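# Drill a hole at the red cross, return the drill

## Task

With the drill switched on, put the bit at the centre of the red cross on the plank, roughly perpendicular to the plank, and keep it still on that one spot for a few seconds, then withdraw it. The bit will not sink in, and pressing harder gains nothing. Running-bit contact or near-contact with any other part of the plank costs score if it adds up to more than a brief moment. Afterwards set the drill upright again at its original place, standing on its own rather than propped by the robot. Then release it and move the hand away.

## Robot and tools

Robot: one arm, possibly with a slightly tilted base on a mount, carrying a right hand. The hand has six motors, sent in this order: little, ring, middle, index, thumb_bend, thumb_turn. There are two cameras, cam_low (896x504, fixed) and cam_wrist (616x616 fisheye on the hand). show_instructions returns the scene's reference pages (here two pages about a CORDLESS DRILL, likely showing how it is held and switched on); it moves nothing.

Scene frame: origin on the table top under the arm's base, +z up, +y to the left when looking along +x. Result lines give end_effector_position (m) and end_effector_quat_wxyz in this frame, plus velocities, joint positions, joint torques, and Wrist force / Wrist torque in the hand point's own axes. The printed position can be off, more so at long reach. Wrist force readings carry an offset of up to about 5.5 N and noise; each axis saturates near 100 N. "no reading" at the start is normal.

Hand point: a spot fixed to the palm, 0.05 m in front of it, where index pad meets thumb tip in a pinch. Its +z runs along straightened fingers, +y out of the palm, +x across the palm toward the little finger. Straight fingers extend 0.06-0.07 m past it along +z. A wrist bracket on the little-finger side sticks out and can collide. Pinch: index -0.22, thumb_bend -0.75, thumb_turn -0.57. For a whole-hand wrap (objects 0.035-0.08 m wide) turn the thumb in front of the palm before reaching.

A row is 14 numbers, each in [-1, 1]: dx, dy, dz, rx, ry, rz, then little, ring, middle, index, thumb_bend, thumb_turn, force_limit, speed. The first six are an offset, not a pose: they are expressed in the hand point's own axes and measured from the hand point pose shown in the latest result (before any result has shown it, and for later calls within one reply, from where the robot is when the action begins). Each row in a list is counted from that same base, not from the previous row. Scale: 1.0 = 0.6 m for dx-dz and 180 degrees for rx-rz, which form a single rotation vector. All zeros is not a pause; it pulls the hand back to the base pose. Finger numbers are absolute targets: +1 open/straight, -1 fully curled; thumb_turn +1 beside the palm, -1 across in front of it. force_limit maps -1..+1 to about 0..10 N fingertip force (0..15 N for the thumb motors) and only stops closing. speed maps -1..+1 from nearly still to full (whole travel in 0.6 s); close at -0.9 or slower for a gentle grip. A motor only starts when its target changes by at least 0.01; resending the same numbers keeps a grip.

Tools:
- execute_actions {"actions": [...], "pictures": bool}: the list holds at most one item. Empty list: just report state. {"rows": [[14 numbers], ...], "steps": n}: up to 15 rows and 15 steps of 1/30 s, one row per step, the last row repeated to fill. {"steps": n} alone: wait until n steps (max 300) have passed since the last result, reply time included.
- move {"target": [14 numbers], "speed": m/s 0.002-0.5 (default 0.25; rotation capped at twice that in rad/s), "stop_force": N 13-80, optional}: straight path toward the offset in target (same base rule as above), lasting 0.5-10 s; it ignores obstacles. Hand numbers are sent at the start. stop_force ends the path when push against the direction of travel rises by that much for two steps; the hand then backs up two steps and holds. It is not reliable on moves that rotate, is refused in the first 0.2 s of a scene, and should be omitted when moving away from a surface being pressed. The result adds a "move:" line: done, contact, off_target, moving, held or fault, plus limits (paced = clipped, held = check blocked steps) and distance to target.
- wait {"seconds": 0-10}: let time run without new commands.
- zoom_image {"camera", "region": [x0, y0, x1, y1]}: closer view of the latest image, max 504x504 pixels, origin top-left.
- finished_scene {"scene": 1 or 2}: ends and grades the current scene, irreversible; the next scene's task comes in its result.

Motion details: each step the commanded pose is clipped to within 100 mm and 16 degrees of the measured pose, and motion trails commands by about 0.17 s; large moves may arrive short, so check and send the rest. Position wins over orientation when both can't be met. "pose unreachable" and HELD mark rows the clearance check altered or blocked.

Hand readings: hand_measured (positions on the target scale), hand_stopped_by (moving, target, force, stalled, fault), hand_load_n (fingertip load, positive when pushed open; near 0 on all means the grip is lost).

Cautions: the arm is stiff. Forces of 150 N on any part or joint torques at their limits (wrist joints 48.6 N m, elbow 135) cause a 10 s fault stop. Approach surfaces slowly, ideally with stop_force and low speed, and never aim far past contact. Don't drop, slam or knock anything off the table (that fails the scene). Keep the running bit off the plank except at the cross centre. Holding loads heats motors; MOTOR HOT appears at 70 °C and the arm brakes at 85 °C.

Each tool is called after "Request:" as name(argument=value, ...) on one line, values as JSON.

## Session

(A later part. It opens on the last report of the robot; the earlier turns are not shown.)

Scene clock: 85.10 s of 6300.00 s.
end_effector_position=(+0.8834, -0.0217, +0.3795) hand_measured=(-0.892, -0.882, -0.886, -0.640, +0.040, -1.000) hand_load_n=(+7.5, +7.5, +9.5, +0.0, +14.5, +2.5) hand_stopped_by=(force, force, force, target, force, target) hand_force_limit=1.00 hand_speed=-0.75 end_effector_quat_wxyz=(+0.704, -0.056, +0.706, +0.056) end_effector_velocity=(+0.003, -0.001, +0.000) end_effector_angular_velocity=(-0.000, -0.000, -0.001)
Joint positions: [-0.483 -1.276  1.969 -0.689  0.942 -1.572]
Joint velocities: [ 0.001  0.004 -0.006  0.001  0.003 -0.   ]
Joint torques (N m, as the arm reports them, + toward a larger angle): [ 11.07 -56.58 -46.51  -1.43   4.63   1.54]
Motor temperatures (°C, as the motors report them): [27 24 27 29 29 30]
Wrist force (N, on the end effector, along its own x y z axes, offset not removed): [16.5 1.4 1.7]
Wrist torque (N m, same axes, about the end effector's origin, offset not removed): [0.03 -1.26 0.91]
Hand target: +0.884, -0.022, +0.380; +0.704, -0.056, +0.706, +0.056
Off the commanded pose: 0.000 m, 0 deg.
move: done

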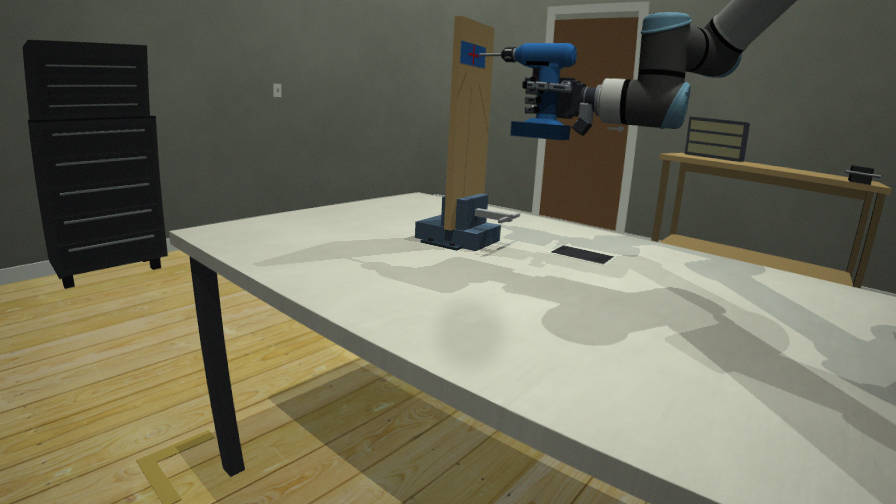

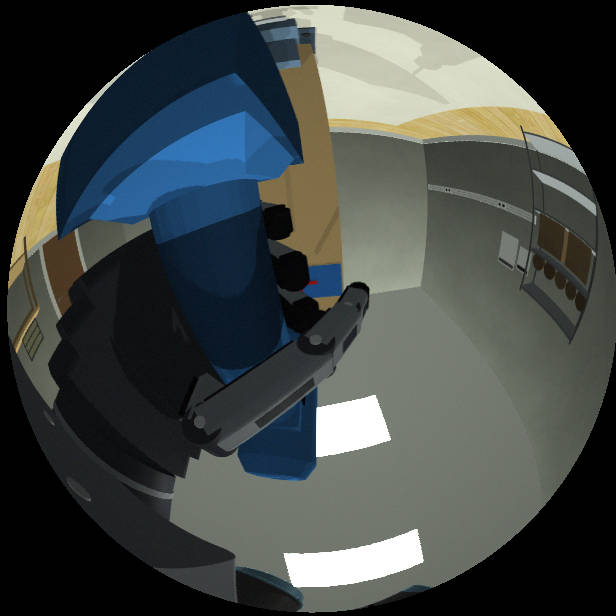

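Request:
move(target=[0.001, -0.005, 0.0215, 0, 0, 0, -1, -1, -0.98, -0.64, -1, -1, 1.0, -0.75], speed=0.015)

Request:
zoom_image(camera="cam_low", region=[450, 30, 510, 90])

Scene clock: 91.43 s of 6300.00 s.
end_effector_position=(+0.8963, -0.0225, +0.3789) hand_measured=(-0.892, -0.882, -0.886, -0.640, +0.040, -1.000) hand_load_n=(+7.5, +7.5, +9.5, +0.0, +14.5, +2.5) hand_stopped_by=(force, force, force, target, force, target) hand_force_limit=1.00 hand_speed=-0.75 end_effector_quat_wxyz=(+0.704, -0.056, +0.706, +0.056) end_effector_velocity=(+0.003, -0.001, -0.000) end_effector_angular_velocity=(+0.000, +0.000, -0.001)
Joint positions: [-0.475 -1.257  1.944 -0.683  0.95  -1.572]
Joint velocities: [ 0.001  0.004 -0.006  0.001  0.002  0.   ]
Joint torques (N m, as the arm reports them, + toward a larger angle): [  6.86 -65.09 -46.61  -0.7    5.04   1.96]
Motor temperatures (°C, as the motors report them): [27 24 27 29 29 30]
Wrist force (N, on the end effector, along its own x y z axes, offset not removed): [11.3 0.8 5.9]
Wrist torque (N m, same axes, about the end effector's origin, offset not removed): [-0.18 -0.38 0.43]
Hand target: +0.897, -0.023, +0.379; +0.704, -0.056, +0.706, +0.056
Off the commanded pose: 0.000 m, 0 deg.
move: done

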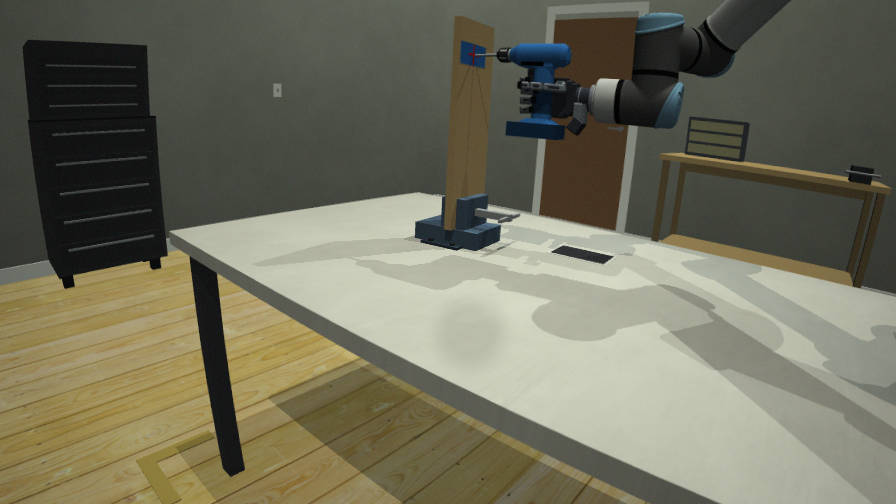

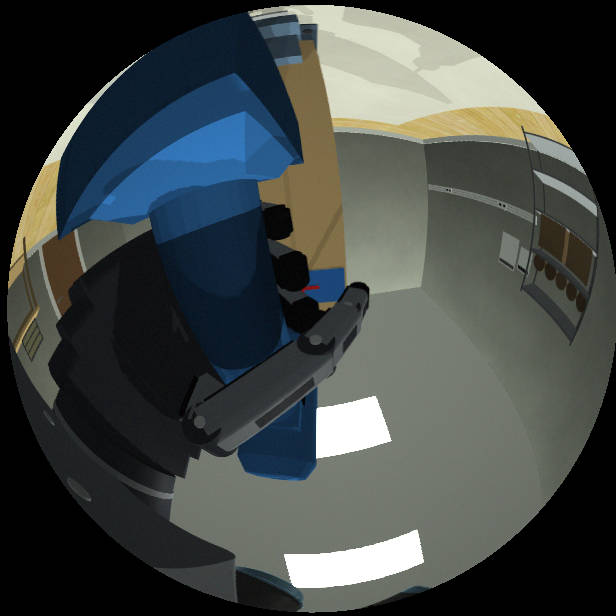

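Region (450, 30, 510, 90) of cam_low's 896x504 image, scaled by 8.400, with more detail than that image has.

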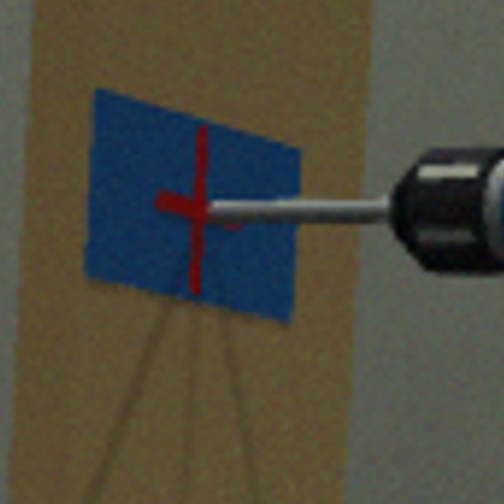

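Request:
move(target=[-0.0005, 0.002, 0.0045, 0, 0, 0, -1, -1, -0.98, -0.64, -1, -1, 1.0, -0.75], speed=0.003, stop_force=13)

Request:
zoom_image(camera="cam_low", region=[450, 30, 510, 90])

Scene clock: 96.27 s of 6300.00 s.
end_effector_position=(+0.8987, -0.0210, +0.3792) hand_measured=(-0.892, -0.882, -0.886, -0.640, +0.040, -1.000) hand_load_n=(+7.5, +7.5, +9.5, +0.0, +14.5, +2.5) hand_stopped_by=(force, force, force, target, force, target) hand_force_limit=1.00 hand_speed=-0.75 end_effector_quat_wxyz=(+0.704, -0.056, +0.706, +0.056) end_effector_velocity=(+0.000, +0.000, -0.000) end_effector_angular_velocity=(+0.000, +0.000, -0.001)
Joint positions: [-0.471 -1.254  1.94  -0.681  0.954 -1.572]
Joint velocities: [ 0.     0.001 -0.    -0.     0.001  0.   ]
Joint torques (N m, as the arm reports them, + toward a larger angle): [  7.47 -59.38 -48.49  -1.48   4.39   1.94]
Motor temperatures (°C, as the motors report them): [27 24 27 29 29 30]
Wrist force (N, on the end effector, along its own x y z axes, offset not removed): [11.4 -3.0 2.1]
Wrist torque (N m, same axes, about the end effector's origin, offset not removed): [-0.37 -0.41 -0.09]
Hand target: +0.899, -0.021, +0.379; +0.704, -0.056, +0.706, +0.056
Off the commanded pose: 0.000 m, 0 deg.
move: done

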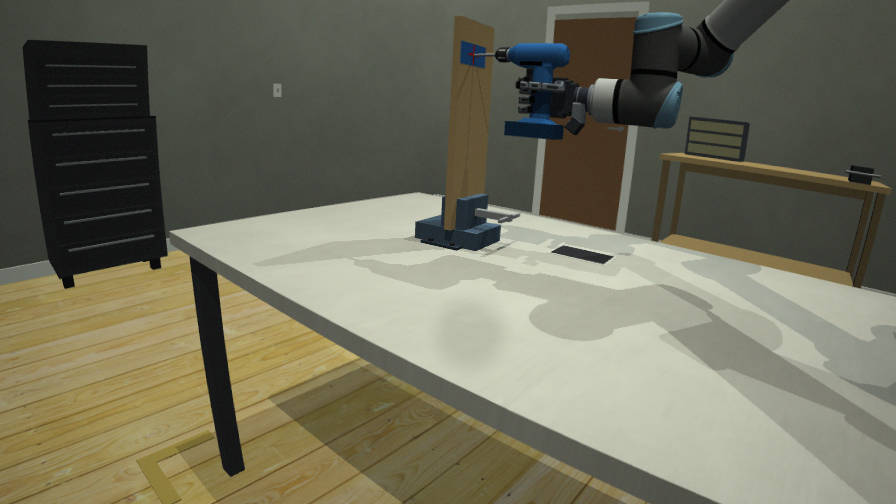

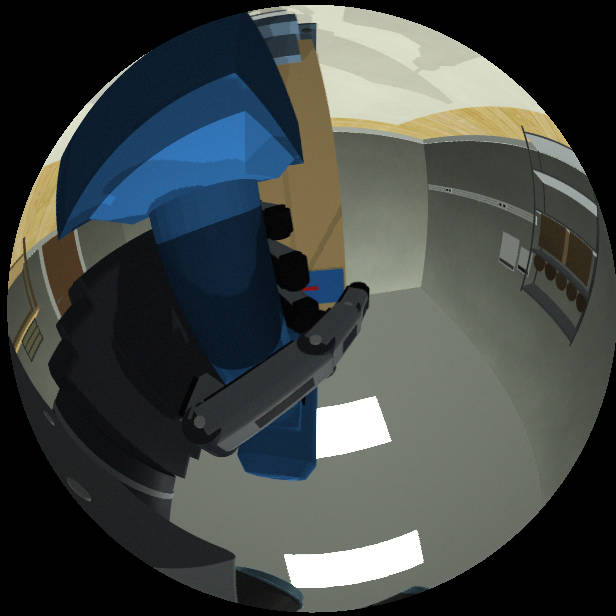

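Region (450, 30, 510, 90) of cam_low's 896x504 image, scaled by 8.400, with more detail than that image has.

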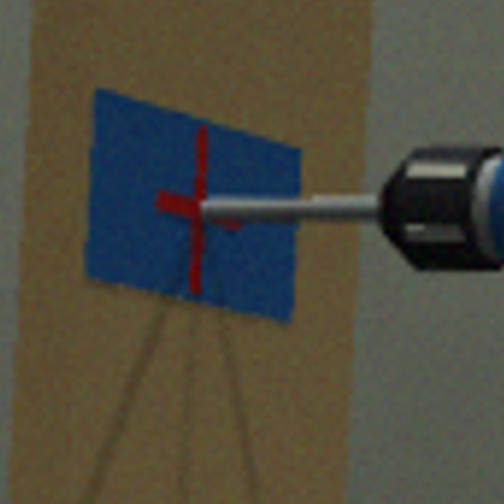

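Request:
move(target=[0, 0.0017, 0.001, 0, 0, 0, -1, -1, -0.98, -0.64, -1, -1, 1.0, -0.75], speed=0.002)

Request:
zoom_image(camera="cam_low", region=[450, 30, 510, 90])

Scene clock: 101.83 s of 6300.00 s.
end_effector_position=(+0.8991, -0.0199, +0.3792) hand_measured=(-0.892, -0.882, -0.886, -0.640, +0.040, -1.000) hand_load_n=(+8.5, +7.5, +9.5, +0.0, +15.0, +2.0) hand_stopped_by=(force, force, force, target, force, target) hand_force_limit=1.00 hand_speed=-0.75 end_effector_quat_wxyz=(+0.704, -0.056, +0.706, +0.056) end_effector_velocity=(-0.000, +0.000, -0.001) end_effector_angular_velocity=(+0.000, +0.000, -0.000)
Joint positions: [-0.47  -1.254  1.939 -0.681  0.955 -1.572]
Joint velocities: [ 0.     0.     0.    -0.     0.001  0.   ]
Joint torques (N m, as the arm reports them, + toward a larger angle): [ 17.09 -58.94 -57.19  -2.88   3.96   2.  ]
Motor temperatures (°C, as the motors report them): [27 24 27 29 29 30]
Wrist force (N, on the end effector, along its own x y z axes, offset not removed): [13.7 -1.7 -22.2]
Wrist torque (N m, same axes, about the end effector's origin, offset not removed): [1.07 -1.11 0.44]
Hand target: +0.899, -0.020, +0.379; +0.704, -0.056, +0.706, +0.056
Off the commanded pose: 0.000 m, 0 deg.
move: done

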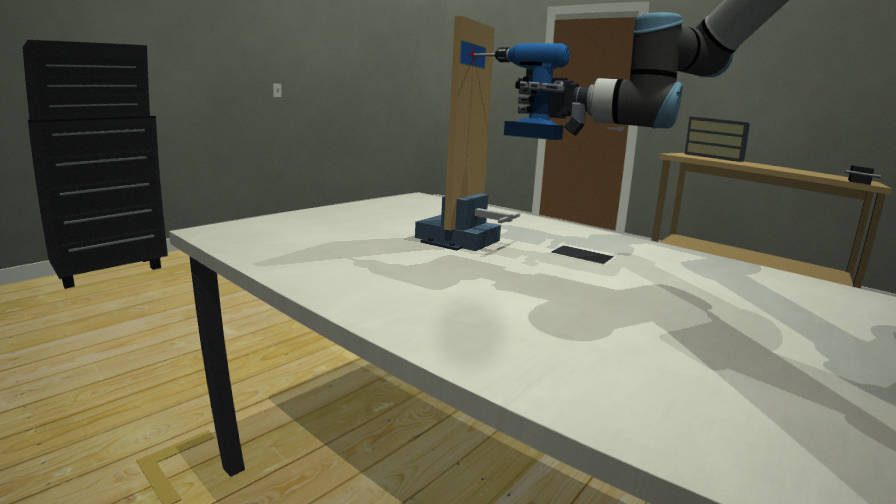

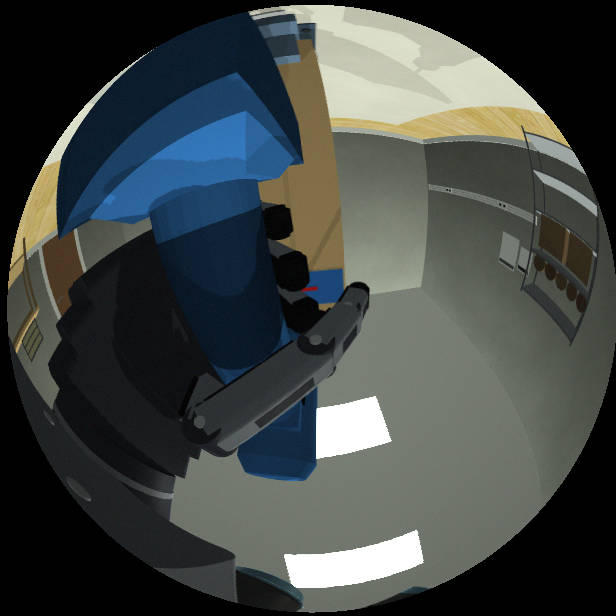

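Region (450, 30, 510, 90) of cam_low's 896x504 image, scaled by 8.400, with more detail than that image has.

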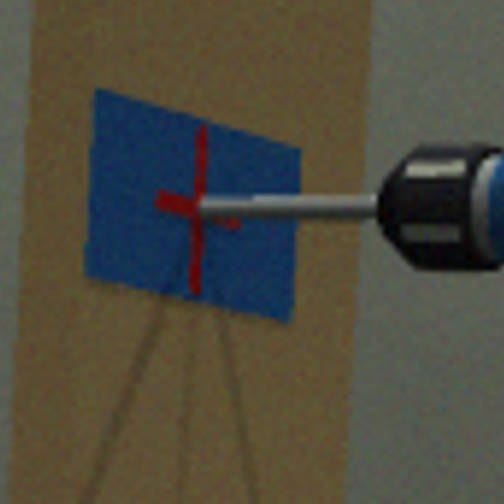

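Request:
move(target=[0, 0, -0.0004, 0, 0, 0, -1, -1, -0.98, -1, -1, -1, 1.0, -0.8], speed=0.002)

Request:
wait(seconds=4)

Request:
zoom_image(camera="cam_low", region=[450, 30, 510, 90])

Scene clock: 105.40 s of 6300.00 s.
end_effector_position=(+0.8989, -0.0199, +0.3792) hand_measured=(-0.892, -0.882, -0.886, -0.858, +0.040, -1.000) hand_load_n=(+8.5, +7.5, +9.5, +10.5, +14.5, +2.0) hand_stopped_by=(force, force, force, force, force, target) hand_force_limit=1.00 hand_speed=-0.80 end_effector_quat_wxyz=(+0.704, -0.056, +0.706, +0.056) end_effector_velocity=(-0.001, +0.002, +0.000) end_effector_angular_velocity=(+0.000, -0.000, +0.001)
Joint positions: [-0.47  -1.254  1.94  -0.681  0.955 -1.572]
Joint velocities: [ 0.001 -0.002  0.002 -0.    -0.     0.   ]
Joint torques (N m, as the arm reports them, + toward a larger angle): [-12.44 -92.49 -33.51  -5.49  -3.29   1.5 ]
Motor temperatures (°C, as the motors report them): [27 24 27 29 29 30]
Wrist force (N, on the end effector, along its own x y z axes, offset not removed): [14.1 1.9 -3.3]
Wrist torque (N m, same axes, about the end effector's origin, offset not removed): [0.34 -0.95 0.70]
Hand target: +0.899, -0.020, +0.379; +0.704, -0.056, +0.706, +0.056
Off the commanded pose: 0.000 m, 0 deg.
move: done

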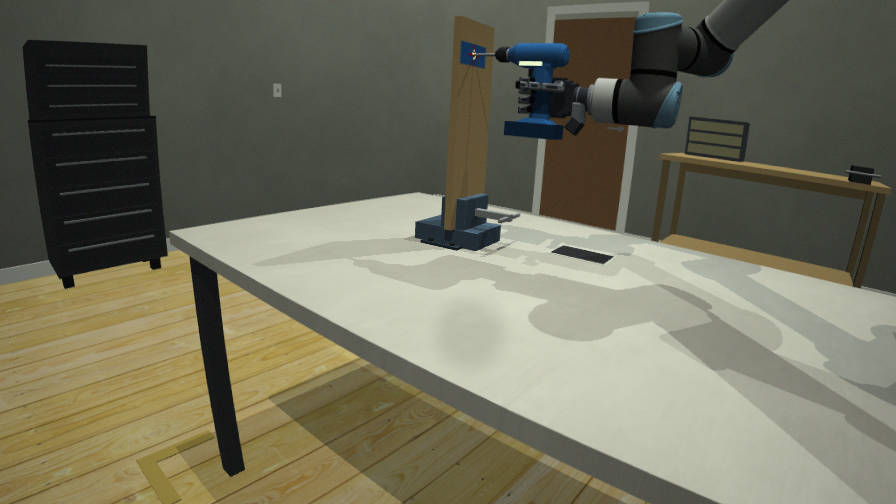

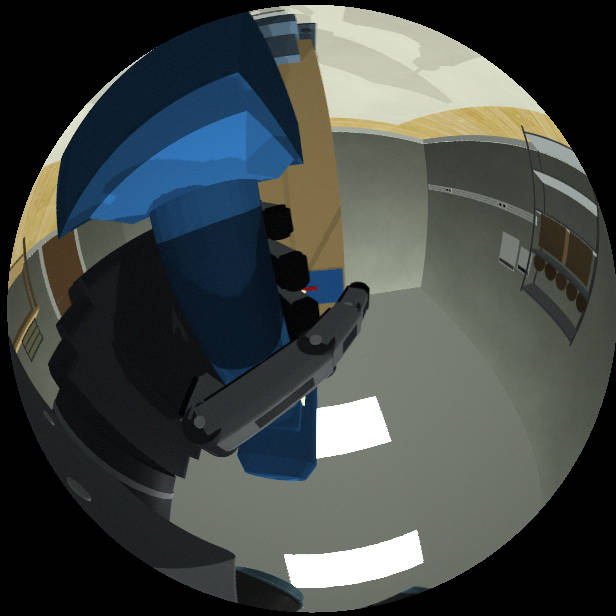

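Scene clock: 109.40 s of 6300.00 s.
end_effector_position=(+0.8989, -0.0200, +0.3792) hand_measured=(-0.892, -0.882, -0.886, -0.858, +0.040, -1.000) hand_load_n=(+8.5, +8.0, +9.5, +10.0, +14.5, +2.5) hand_stopped_by=(force, force, force, force, force, target) hand_force_limit=1.00 hand_speed=-0.80 end_effector_quat_wxyz=(+0.704, -0.056, +0.706, +0.056) end_effector_velocity=(-0.000, -0.000, -0.000) end_effector_angular_velocity=(-0.000, +0.000, -0.000)
Joint positions: [-0.47  -1.254  1.94  -0.681  0.955 -1.572]
Joint velocities: [-0.    -0.     0.001 -0.     0.    -0.   ]
Joint torques (N m, as the arm reports them, + toward a larger angle): [-11.69 -91.59 -33.26  -1.12  -3.36   0.43]
Motor temperatures (°C, as the motors report them): [27 24 27 29 29 30]
Wrist force (N, on the end effector, along its own x y z axes, offset not removed): [6.9 0.9 -0.6]
Wrist torque (N m, same axes, about the end effector's origin, offset not removed): [0.28 0.12 0.05]
Hand target: +0.899, -0.020, +0.379; +0.704, -0.056, +0.706, +0.056
Off the commanded pose: 0.000 m, 0 deg.
Steps of this call (steps 1 to 120: nothing new was sent). Readings (end_effector_position | what the end effector reports):
1: (+0.8989, -0.0199, +0.3792) | hand_measured=(-0.892, -0.882, -0.886, -0.858, +0.040, -1.000) hand_load_n=(+8.5, +7.5, +9.5, +10.5, +14.5, +2.0) hand_stopped_by=(force, force, force, force, force, target) hand_force_limit=1.00 hand_speed=-0.80
2: (+0.8989, -0.0200, +0.3792) | hand_measured=(-0.892, -0.882, -0.886, -0.858, +0.040, -1.000) hand_load_n=(+8.5, +7.5, +9.5, +10.5, +14.5, +2.0) hand_stopped_by=(force, force, force, force, force, target) hand_force_limit=1.00 hand_speed=-0.80
4: (+0.8989, -0.0200, +0.3792) | hand_measured=(-0.892, -0.882, -0.886, -0.858, +0.040, -1.000) hand_load_n=(+8.5, +7.5, +9.5, +10.5, +14.5, +2.0) hand_stopped_by=(force, force, force, force, force, target) hand_force_limit=1.00 hand_speed=-0.80
8: (+0.8989, -0.0200, +0.3792) | hand_measured=(-0.892, -0.882, -0.886, -0.858, +0.040, -1.000) hand_load_n=(+8.5, +8.0, +9.5, +10.5, +14.5, +2.5) hand_stopped_by=(force, force, force, force, force, target) hand_force_limit=1.00 hand_speed=-0.80
120: the state above

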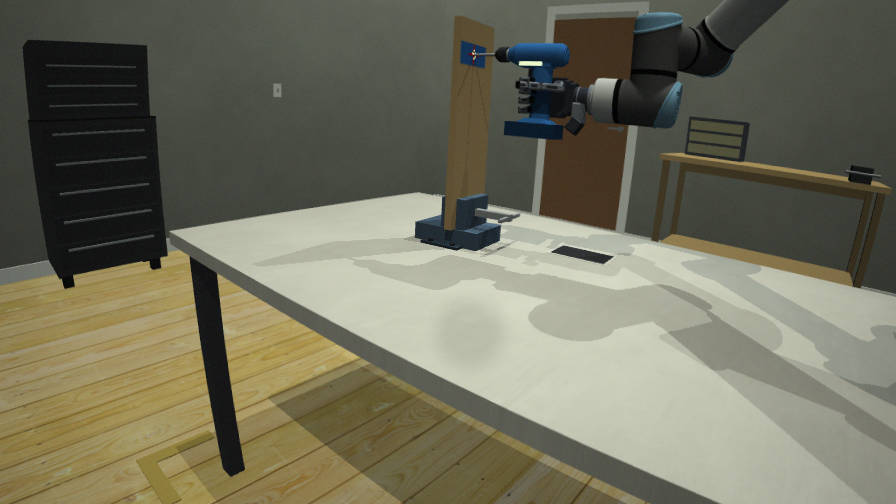

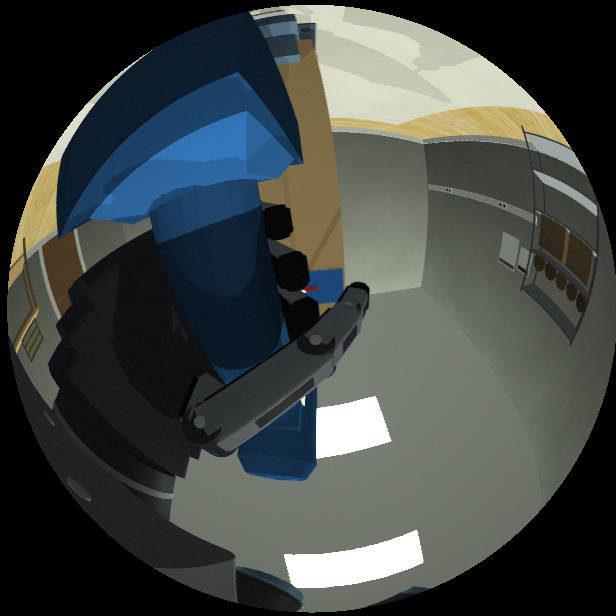

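Region (450, 30, 510, 90) of cam_low's 896x504 image, scaled by 8.400, with more detail than that image has.

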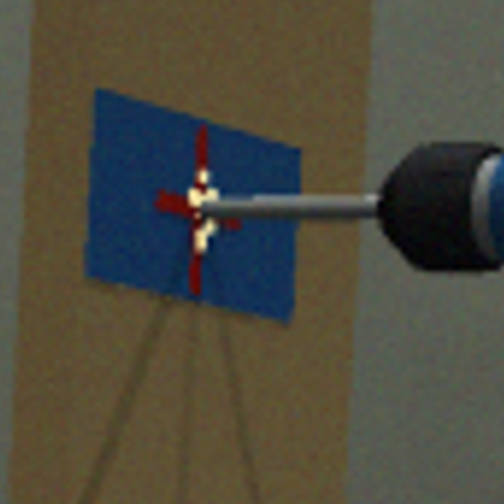

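Request:
move(target=[0, 0, 0, 0, 0, 0, -1, -1, -0.98, -0.64, -1, -1, 1.0, -0.3], speed=0.01)

Request:
move(target=[0, 0, -0.05, 0, 0, 0, -1, -1, -0.98, -0.64, -1, -1, 1.0, -0.3], speed=0.05)

Request:
zoom_image(camera="cam_low", region=[450, 30, 510, 90])

Scene clock: 112.70 s of 6300.00 s.
end_effector_position=(+0.8989, -0.0200, +0.3792) hand_measured=(-0.892, -0.882, -0.886, -0.640, +0.040, -1.000) hand_load_n=(+8.0, +7.5, +9.5, +0.0, +14.5, +2.0) hand_stopped_by=(force, force, force, target, force, target) hand_force_limit=1.00 hand_speed=-0.30 end_effector_quat_wxyz=(+0.704, -0.056, +0.706, +0.056) end_effector_velocity=(+0.000, -0.000, -0.000) end_effector_angular_velocity=(+0.000, -0.000, +0.000)
Joint positions: [-0.47  -1.254  1.94  -0.681  0.955 -1.572]
Joint velocities: [-0.  0. -0. -0. -0.  0.]
Joint torques (N m, as the arm reports them, + toward a larger angle): [-10.06 -91.87 -33.04  -1.24  -3.49  -0.69]
Motor temperatures (°C, as the motors report them): [27 24 27 29 29 30]
Wrist force (N, on the end effector, along its own x y z axes, offset not removed): [7.7 0.5 1.7]
Wrist torque (N m, same axes, about the end effector's origin, offset not removed): [-0.05 -0.07 0.11]
Hand target: +0.899, -0.020, +0.379; +0.704, -0.056, +0.706, +0.056
Off the commanded pose: 0.000 m, 0 deg.
move: done

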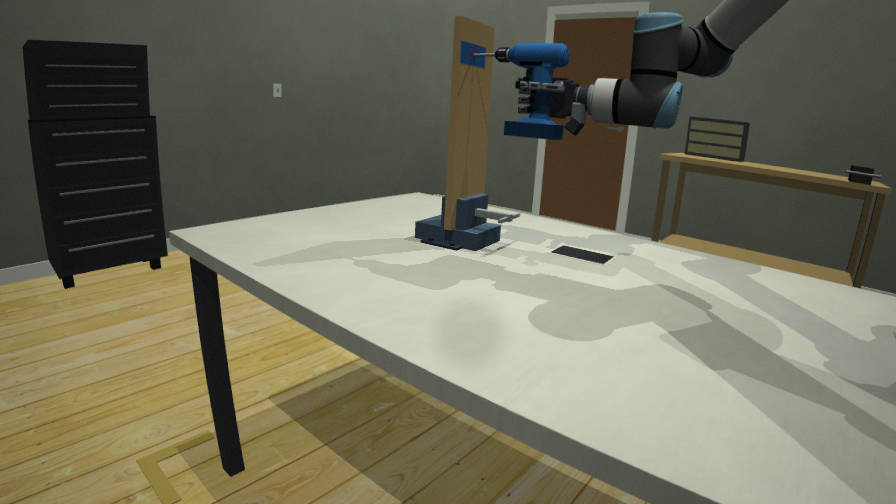

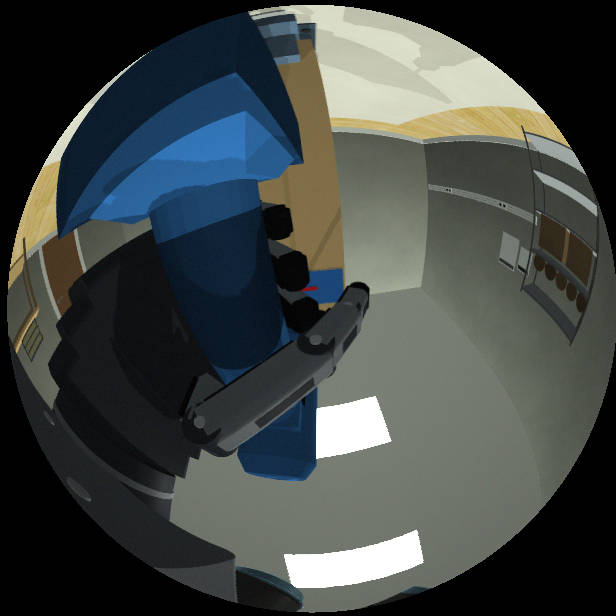

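Scene clock: 113.73 s of 6300.00 s.
end_effector_position=(+0.8695, -0.0247, +0.3792) hand_measured=(-0.892, -0.882, -0.886, -0.640, +0.040, -1.000) hand_load_n=(+7.5, +7.0, +9.5, +0.0, +14.5, +2.5) hand_stopped_by=(force, force, force, target, force, target) hand_force_limit=1.00 hand_speed=-0.30 end_effector_quat_wxyz=(+0.704, -0.056, +0.706, +0.056) end_effector_velocity=(-0.002, +0.000, +0.003) end_effector_angular_velocity=(-0.002, -0.003, +0.001)
Joint positions: [-0.498 -1.294  1.995 -0.697  0.927 -1.572]
Joint velocities: [-0.001 -0.005  0.002 -0.002 -0.003 -0.   ]
Joint torques (N m, as the arm reports them, + toward a larger angle): [-10.33 -86.9  -30.8   -6.27  -3.45  -1.04]
Motor temperatures (°C, as the motors report them): [27 24 27 29 29 30]
Wrist force (N, on the end effector, along its own x y z axes, offset not removed): [10.9 -3.6 -1.8]
Wrist torque (N m, same axes, about the end effector's origin, offset not removed): [-0.29 -0.29 0.15]
Hand target: +0.869, -0.025, +0.379; +0.704, -0.056, +0.706, +0.056
Off the commanded pose: 0.000 m, 0 deg.
move: done

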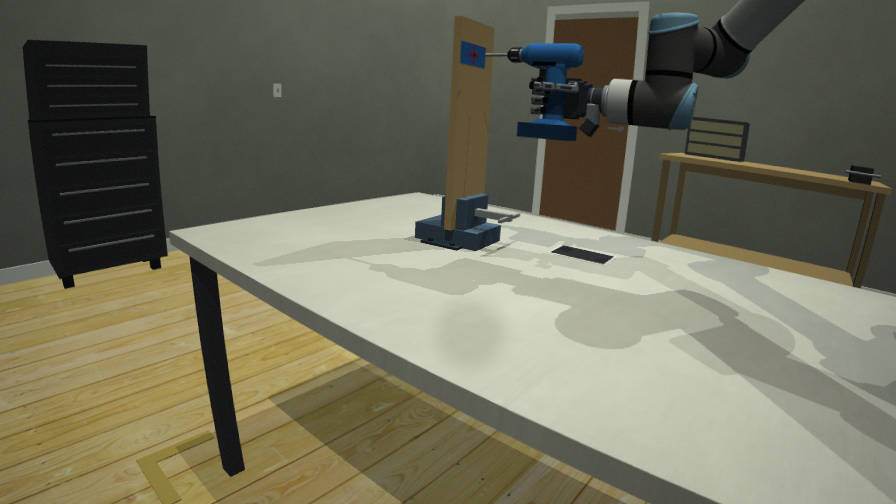

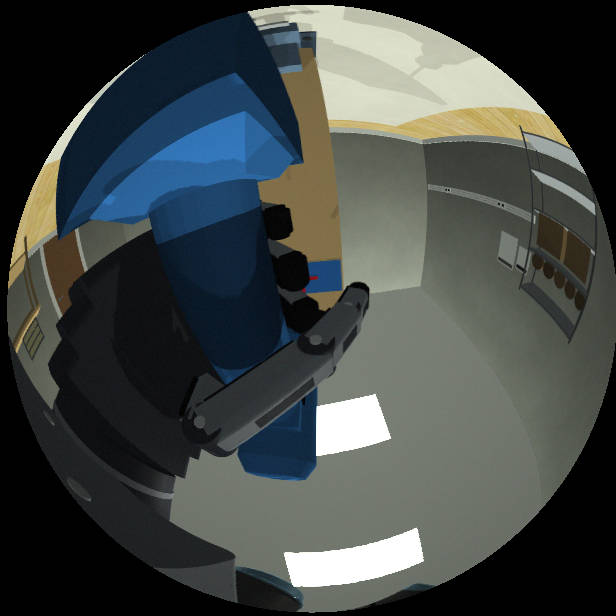

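Region (450, 30, 510, 90) of cam_low's 896x504 image, scaled by 8.400, with more detail than that image has.

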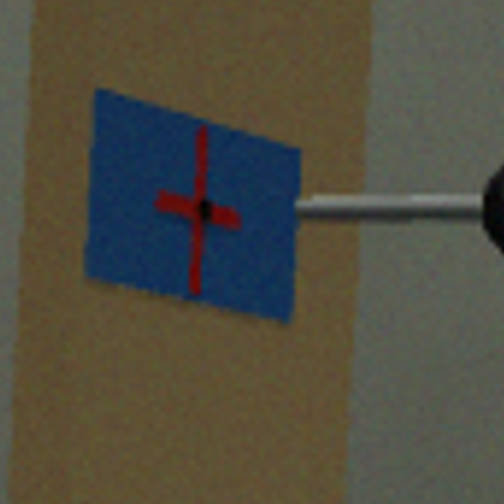

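Request:
execute_actions(actions=[])

Scene clock: 118.50 s of 6300.00 s.
end_effector_position=(+0.8692, -0.0248, +0.3792) hand_measured=(-0.892, -0.882, -0.886, -0.640, +0.040, -1.000) hand_load_n=(+7.5, +7.0, +9.5, +0.0, +14.5, +2.5) hand_stopped_by=(force, force, force, target, force, target) hand_force_limit=1.00 hand_speed=-0.30 end_effector_quat_wxyz=(+0.704, -0.056, +0.706, +0.056) end_effector_velocity=(-0.000, -0.001, -0.001) end_effector_angular_velocity=(+0.000, +0.001, -0.001)
Joint positions: [-0.498 -1.294  1.996 -0.697  0.927 -1.572]
Joint velocities: [-0.001  0.001  0.001 -0.001  0.    -0.   ]
Joint torques (N m, as the arm reports them, + toward a larger angle): [-11.4  -88.27 -32.17  -5.73  -3.6    1.86]
Motor temperatures (°C, as the motors report them): [27 24 27 29 29 30]
Wrist force (N, on the end effector, along its own x y z axes, offset not removed): [11.5 -3.7 -1.1]
Wrist torque (N m, same axes, about the end effector's origin, offset not removed): [-0.25 -0.32 0.02]
Hand target: +0.869, -0.025, +0.379; +0.704, -0.056, +0.706, +0.056
Off the commanded pose: 0.000 m, 0 deg.
Steps of this call (steps 1 to 143: nothing new was sent). Readings (end_effector_position | what the end effector reports):
1: (+0.8695, -0.0247, +0.3792) | hand_measured=(-0.892, -0.882, -0.886, -0.640, +0.040, -1.000) hand_load_n=(+7.5, +7.0, +9.5, +0.0, +14.5, +2.5) hand_stopped_by=(force, force, force, target, force, target) hand_force_limit=1.00 hand_speed=-0.30
2: (+0.8694, -0.0247, +0.3792) | hand_measured=(-0.892, -0.882, -0.886, -0.640, +0.040, -1.000) hand_load_n=(+7.5, +7.0, +9.5, +0.0, +14.5, +2.5) hand_stopped_by=(force, force, force, target, force, target) hand_force_limit=1.00 hand_speed=-0.30
4: (+0.8693, -0.0247, +0.3792) | hand_measured=(-0.892, -0.882, -0.886, -0.640, +0.040, -1.000) hand_load_n=(+7.5, +7.0, +9.5, +0.0, +14.5, +2.5) hand_stopped_by=(force, force, force, target, force, target) hand_force_limit=1.00 hand_speed=-0.30
8: (+0.8693, -0.0247, +0.3792) | hand_measured=(-0.892, -0.882, -0.886, -0.640, +0.040, -1.000) hand_load_n=(+7.5, +7.0, +9.5, +0.0, +14.5, +2.5) hand_stopped_by=(force, force, force, target, force, target) hand_force_limit=1.00 hand_speed=-0.30
143: the state above

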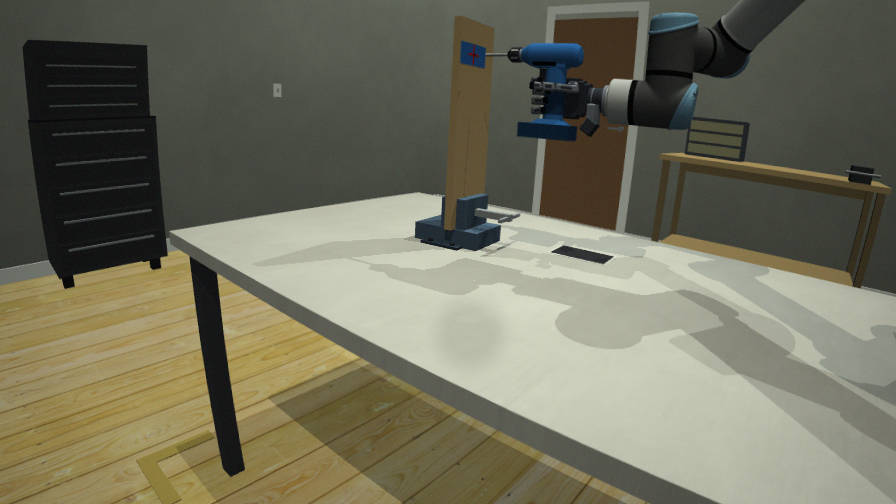

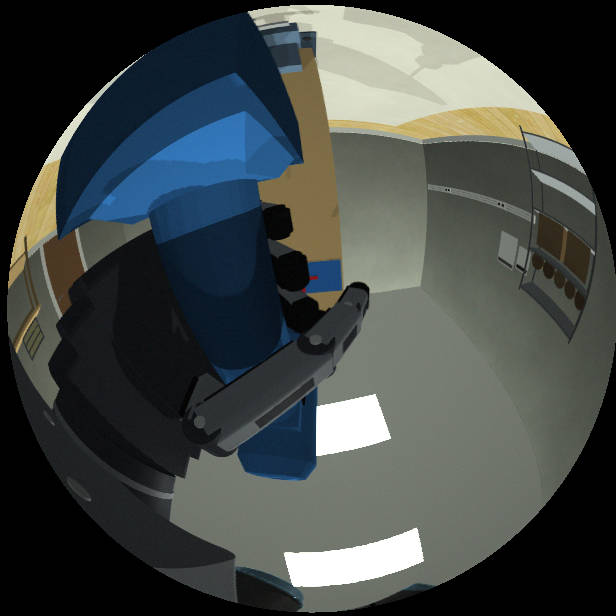

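Request:
move(target=[0.416,-0.168,-0.1315,0.02,0,0,-1,-1,-0.98,-0.64,-1,-1,1.0,-0.3], speed=0.15)

Request:
zoom_image(camera="cam_low", region=[520, 150, 710, 290])

Scene clock: 123.07 s of 6300.00 s.
end_effector_position=(+0.8070, -0.1371, +0.1304) hand_measured=(-0.892, -0.882, -0.886, -0.640, +0.040, -1.000) hand_load_n=(+7.5, +7.0, +9.5, +0.0, +14.5, +2.5) hand_stopped_by=(force, force, force, target, force, target) hand_force_limit=1.00 hand_speed=-0.30 end_effector_quat_wxyz=(+0.705, -0.034, +0.707, +0.034) end_effector_velocity=(-0.000, -0.001, -0.003) end_effector_angular_velocity=(+0.000, -0.001, +0.000)
Joint positions: [-0.7   -0.96   2.148 -1.183  0.788 -1.573]
Joint velocities: [-0.001  0.005 -0.    -0.006 -0.001  0.001]
Joint torques (N m, as the arm reports them, + toward a larger angle): [-11.68 -65.55 -13.33  -4.93  -3.76   1.55]
Motor temperatures (°C, as the motors report them): [27 24 27 29 29 30]
Wrist force (N, on the end effector, along its own x y z axes, offset not removed): [14.4 -2.2 -1.8]
Wrist torque (N m, same axes, about the end effector's origin, offset not removed): [-0.20 -0.96 0.40]
Hand target: +0.807, -0.137, +0.130; +0.705, -0.034, +0.707, +0.034
Off the commanded pose: 0.001 m, 0 deg.
move: done

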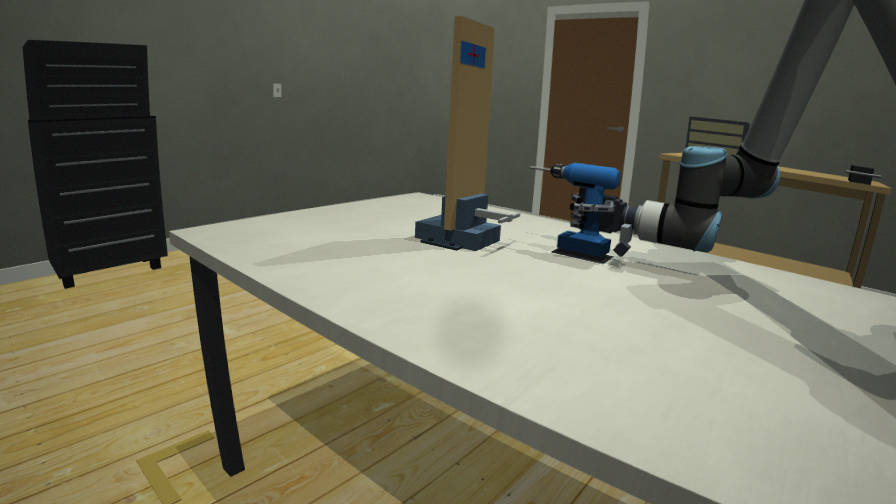

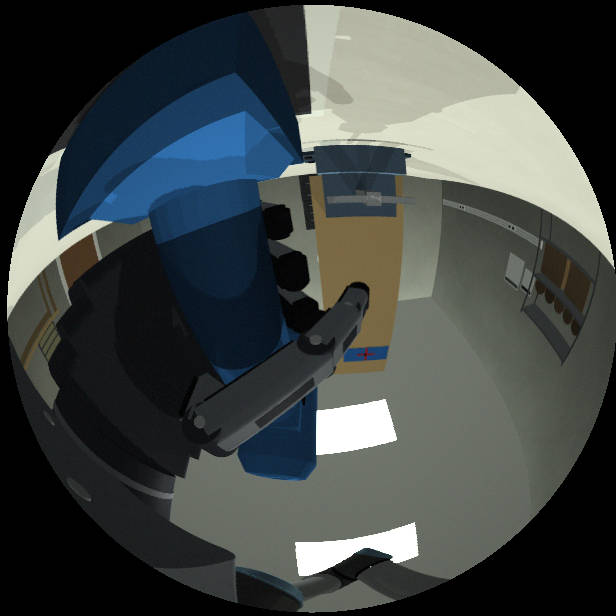

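Region (520, 150, 710, 290) of cam_low's 896x504 image, scaled by 2.653, with more detail than that image has; it fills the top 371 rows of this view, and the rest is white.

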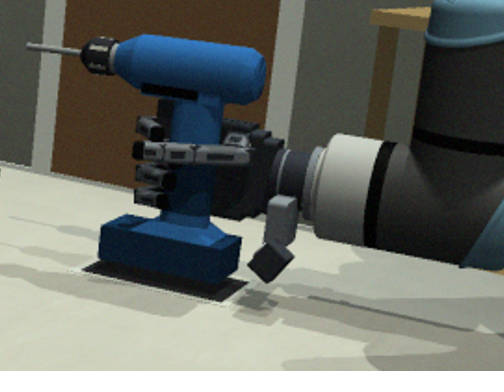

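Request:
move(target=[0.0200,0,0,0,0,0,-1,-1,-0.98,-0.64,-1,-1,1.0,-0.3], speed=0.008, stop_force=15)

Request:
zoom_image(camera="cam_low", region=[520, 150, 710, 290])

Scene clock: 126.87 s of 6300.00 s.
end_effector_position=(+0.8070, -0.1371, +0.1186) hand_measured=(-0.892, -0.882, -0.886, -0.640, +0.040, -1.000) hand_load_n=(+7.5, +7.0, +9.5, +0.0, +14.5, +2.5) hand_stopped_by=(force, force, force, target, force, target) hand_force_limit=1.00 hand_speed=-0.30 end_effector_quat_wxyz=(+0.705, -0.034, +0.707, +0.034) end_effector_velocity=(+0.001, -0.001, -0.001) end_effector_angular_velocity=(-0.001, -0.002, -0.000)
Joint positions: [-0.7   -0.939  2.147 -1.203  0.788 -1.573]
Joint velocities: [ 0.     0.003 -0.002 -0.004  0.     0.   ]
Joint torques (N m, as the arm reports them, + toward a larger angle): [  8.48 -64.22 -27.43  -5.99   4.18  -1.74]
Motor temperatures (°C, as the motors report them): [27 24 27 29 29 30]
Wrist force (N, on the end effector, along its own x y z axes, offset not removed): [14.2 -1.8 -4.0]
Wrist torque (N m, same axes, about the end effector's origin, offset not removed): [0.19 -0.67 0.40]
Hand target: +0.807, -0.137, +0.118; +0.705, -0.034, +0.707, +0.034
Off the commanded pose: 0.000 m, 0 deg.
move: done

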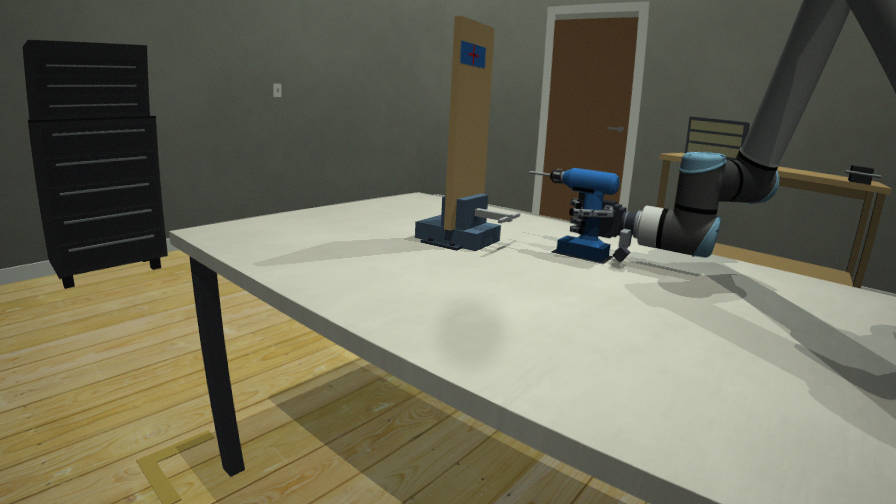

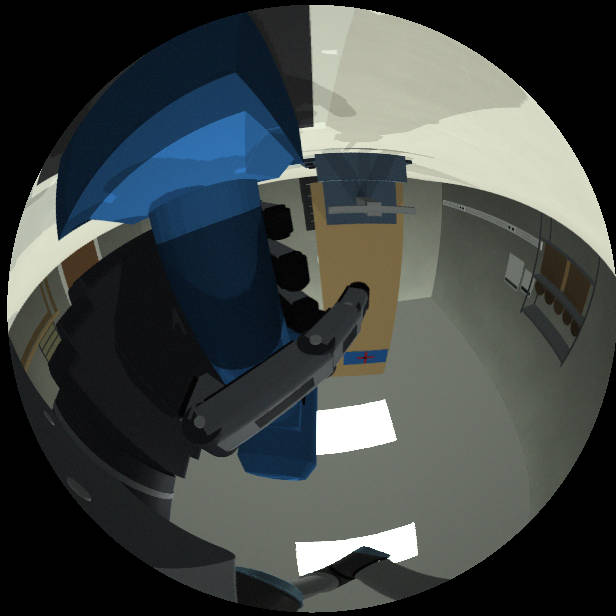

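Region (520, 150, 710, 290) of cam_low's 896x504 image, scaled by 2.653, with more detail than that image has; it fills the top 371 rows of this view, and the rest is white.

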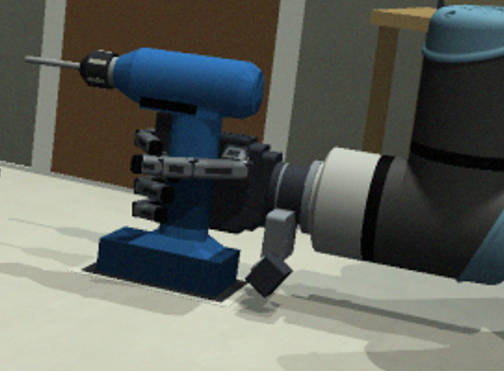

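Request:
move(target=[0.0015,0,0,0,0,0,-1,-1,-0.98,-0.64,-1,-1,1.0,-0.3], speed=0.003, stop_force=13)

Scene clock: 129.47 s of 6300.00 s.
end_effector_position=(+0.8071, -0.1372, +0.1180) hand_measured=(-0.892, -0.882, -0.886, -0.640, +0.040, -1.000) hand_load_n=(+7.5, +7.0, +9.5, +0.0, +14.5, +2.5) hand_stopped_by=(force, force, force, target, force, target) hand_force_limit=1.00 hand_speed=-0.30 end_effector_quat_wxyz=(+0.705, -0.034, +0.707, +0.034) end_effector_velocity=(-0.000, -0.000, +0.000) end_effector_angular_velocity=(-0.000, -0.000, -0.000)
Joint positions: [-0.7   -0.937  2.147 -1.204  0.788 -1.573]
Joint velocities: [-0. -0.  0. -0.  0. -0.]
Joint torques (N m, as the arm reports them, + toward a larger angle): [  9.05 -72.26 -23.17   1.24   4.06   0.57]
Motor temperatures (°C, as the motors report them): [27 24 27 29 29 30]
Wrist force (N, on the end effector, along its own x y z axes, offset not removed): [-10.2 -2.4 -10.3]
Wrist torque (N m, same axes, about the end effector's origin, offset not removed): [-0.23 0.24 -0.04]
Hand target: +0.807, -0.137, +0.118; +0.705, -0.034, +0.707, +0.034
Off the commanded pose: 0.000 m, 0 deg.
move: contact

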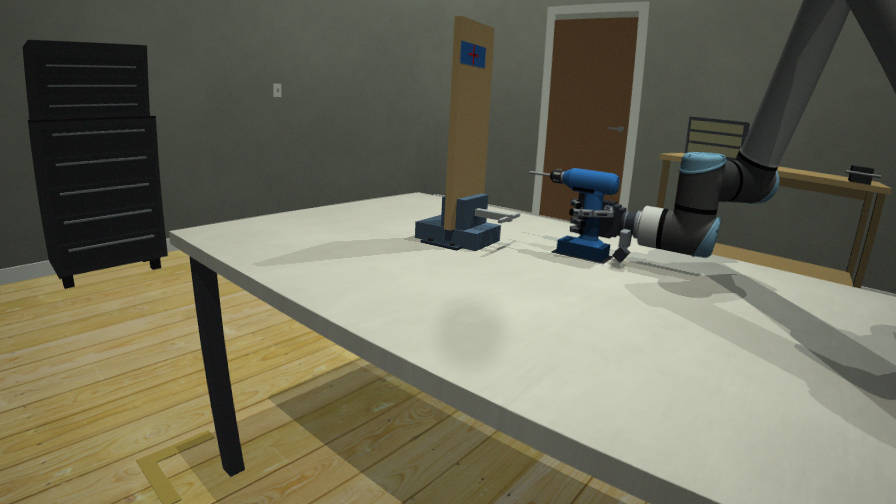

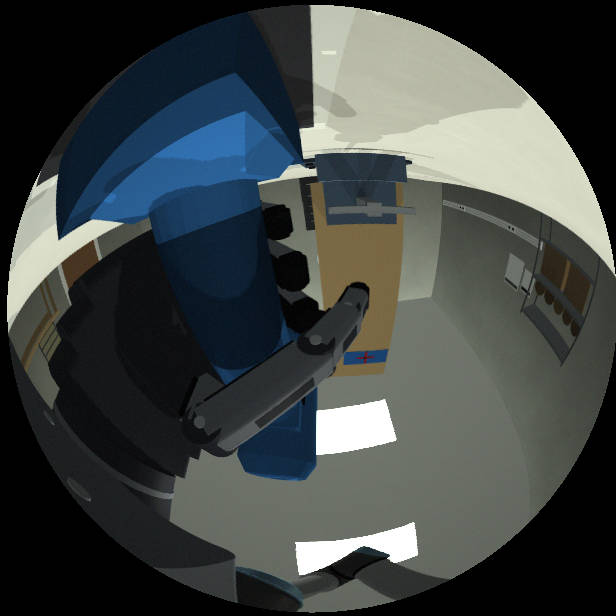

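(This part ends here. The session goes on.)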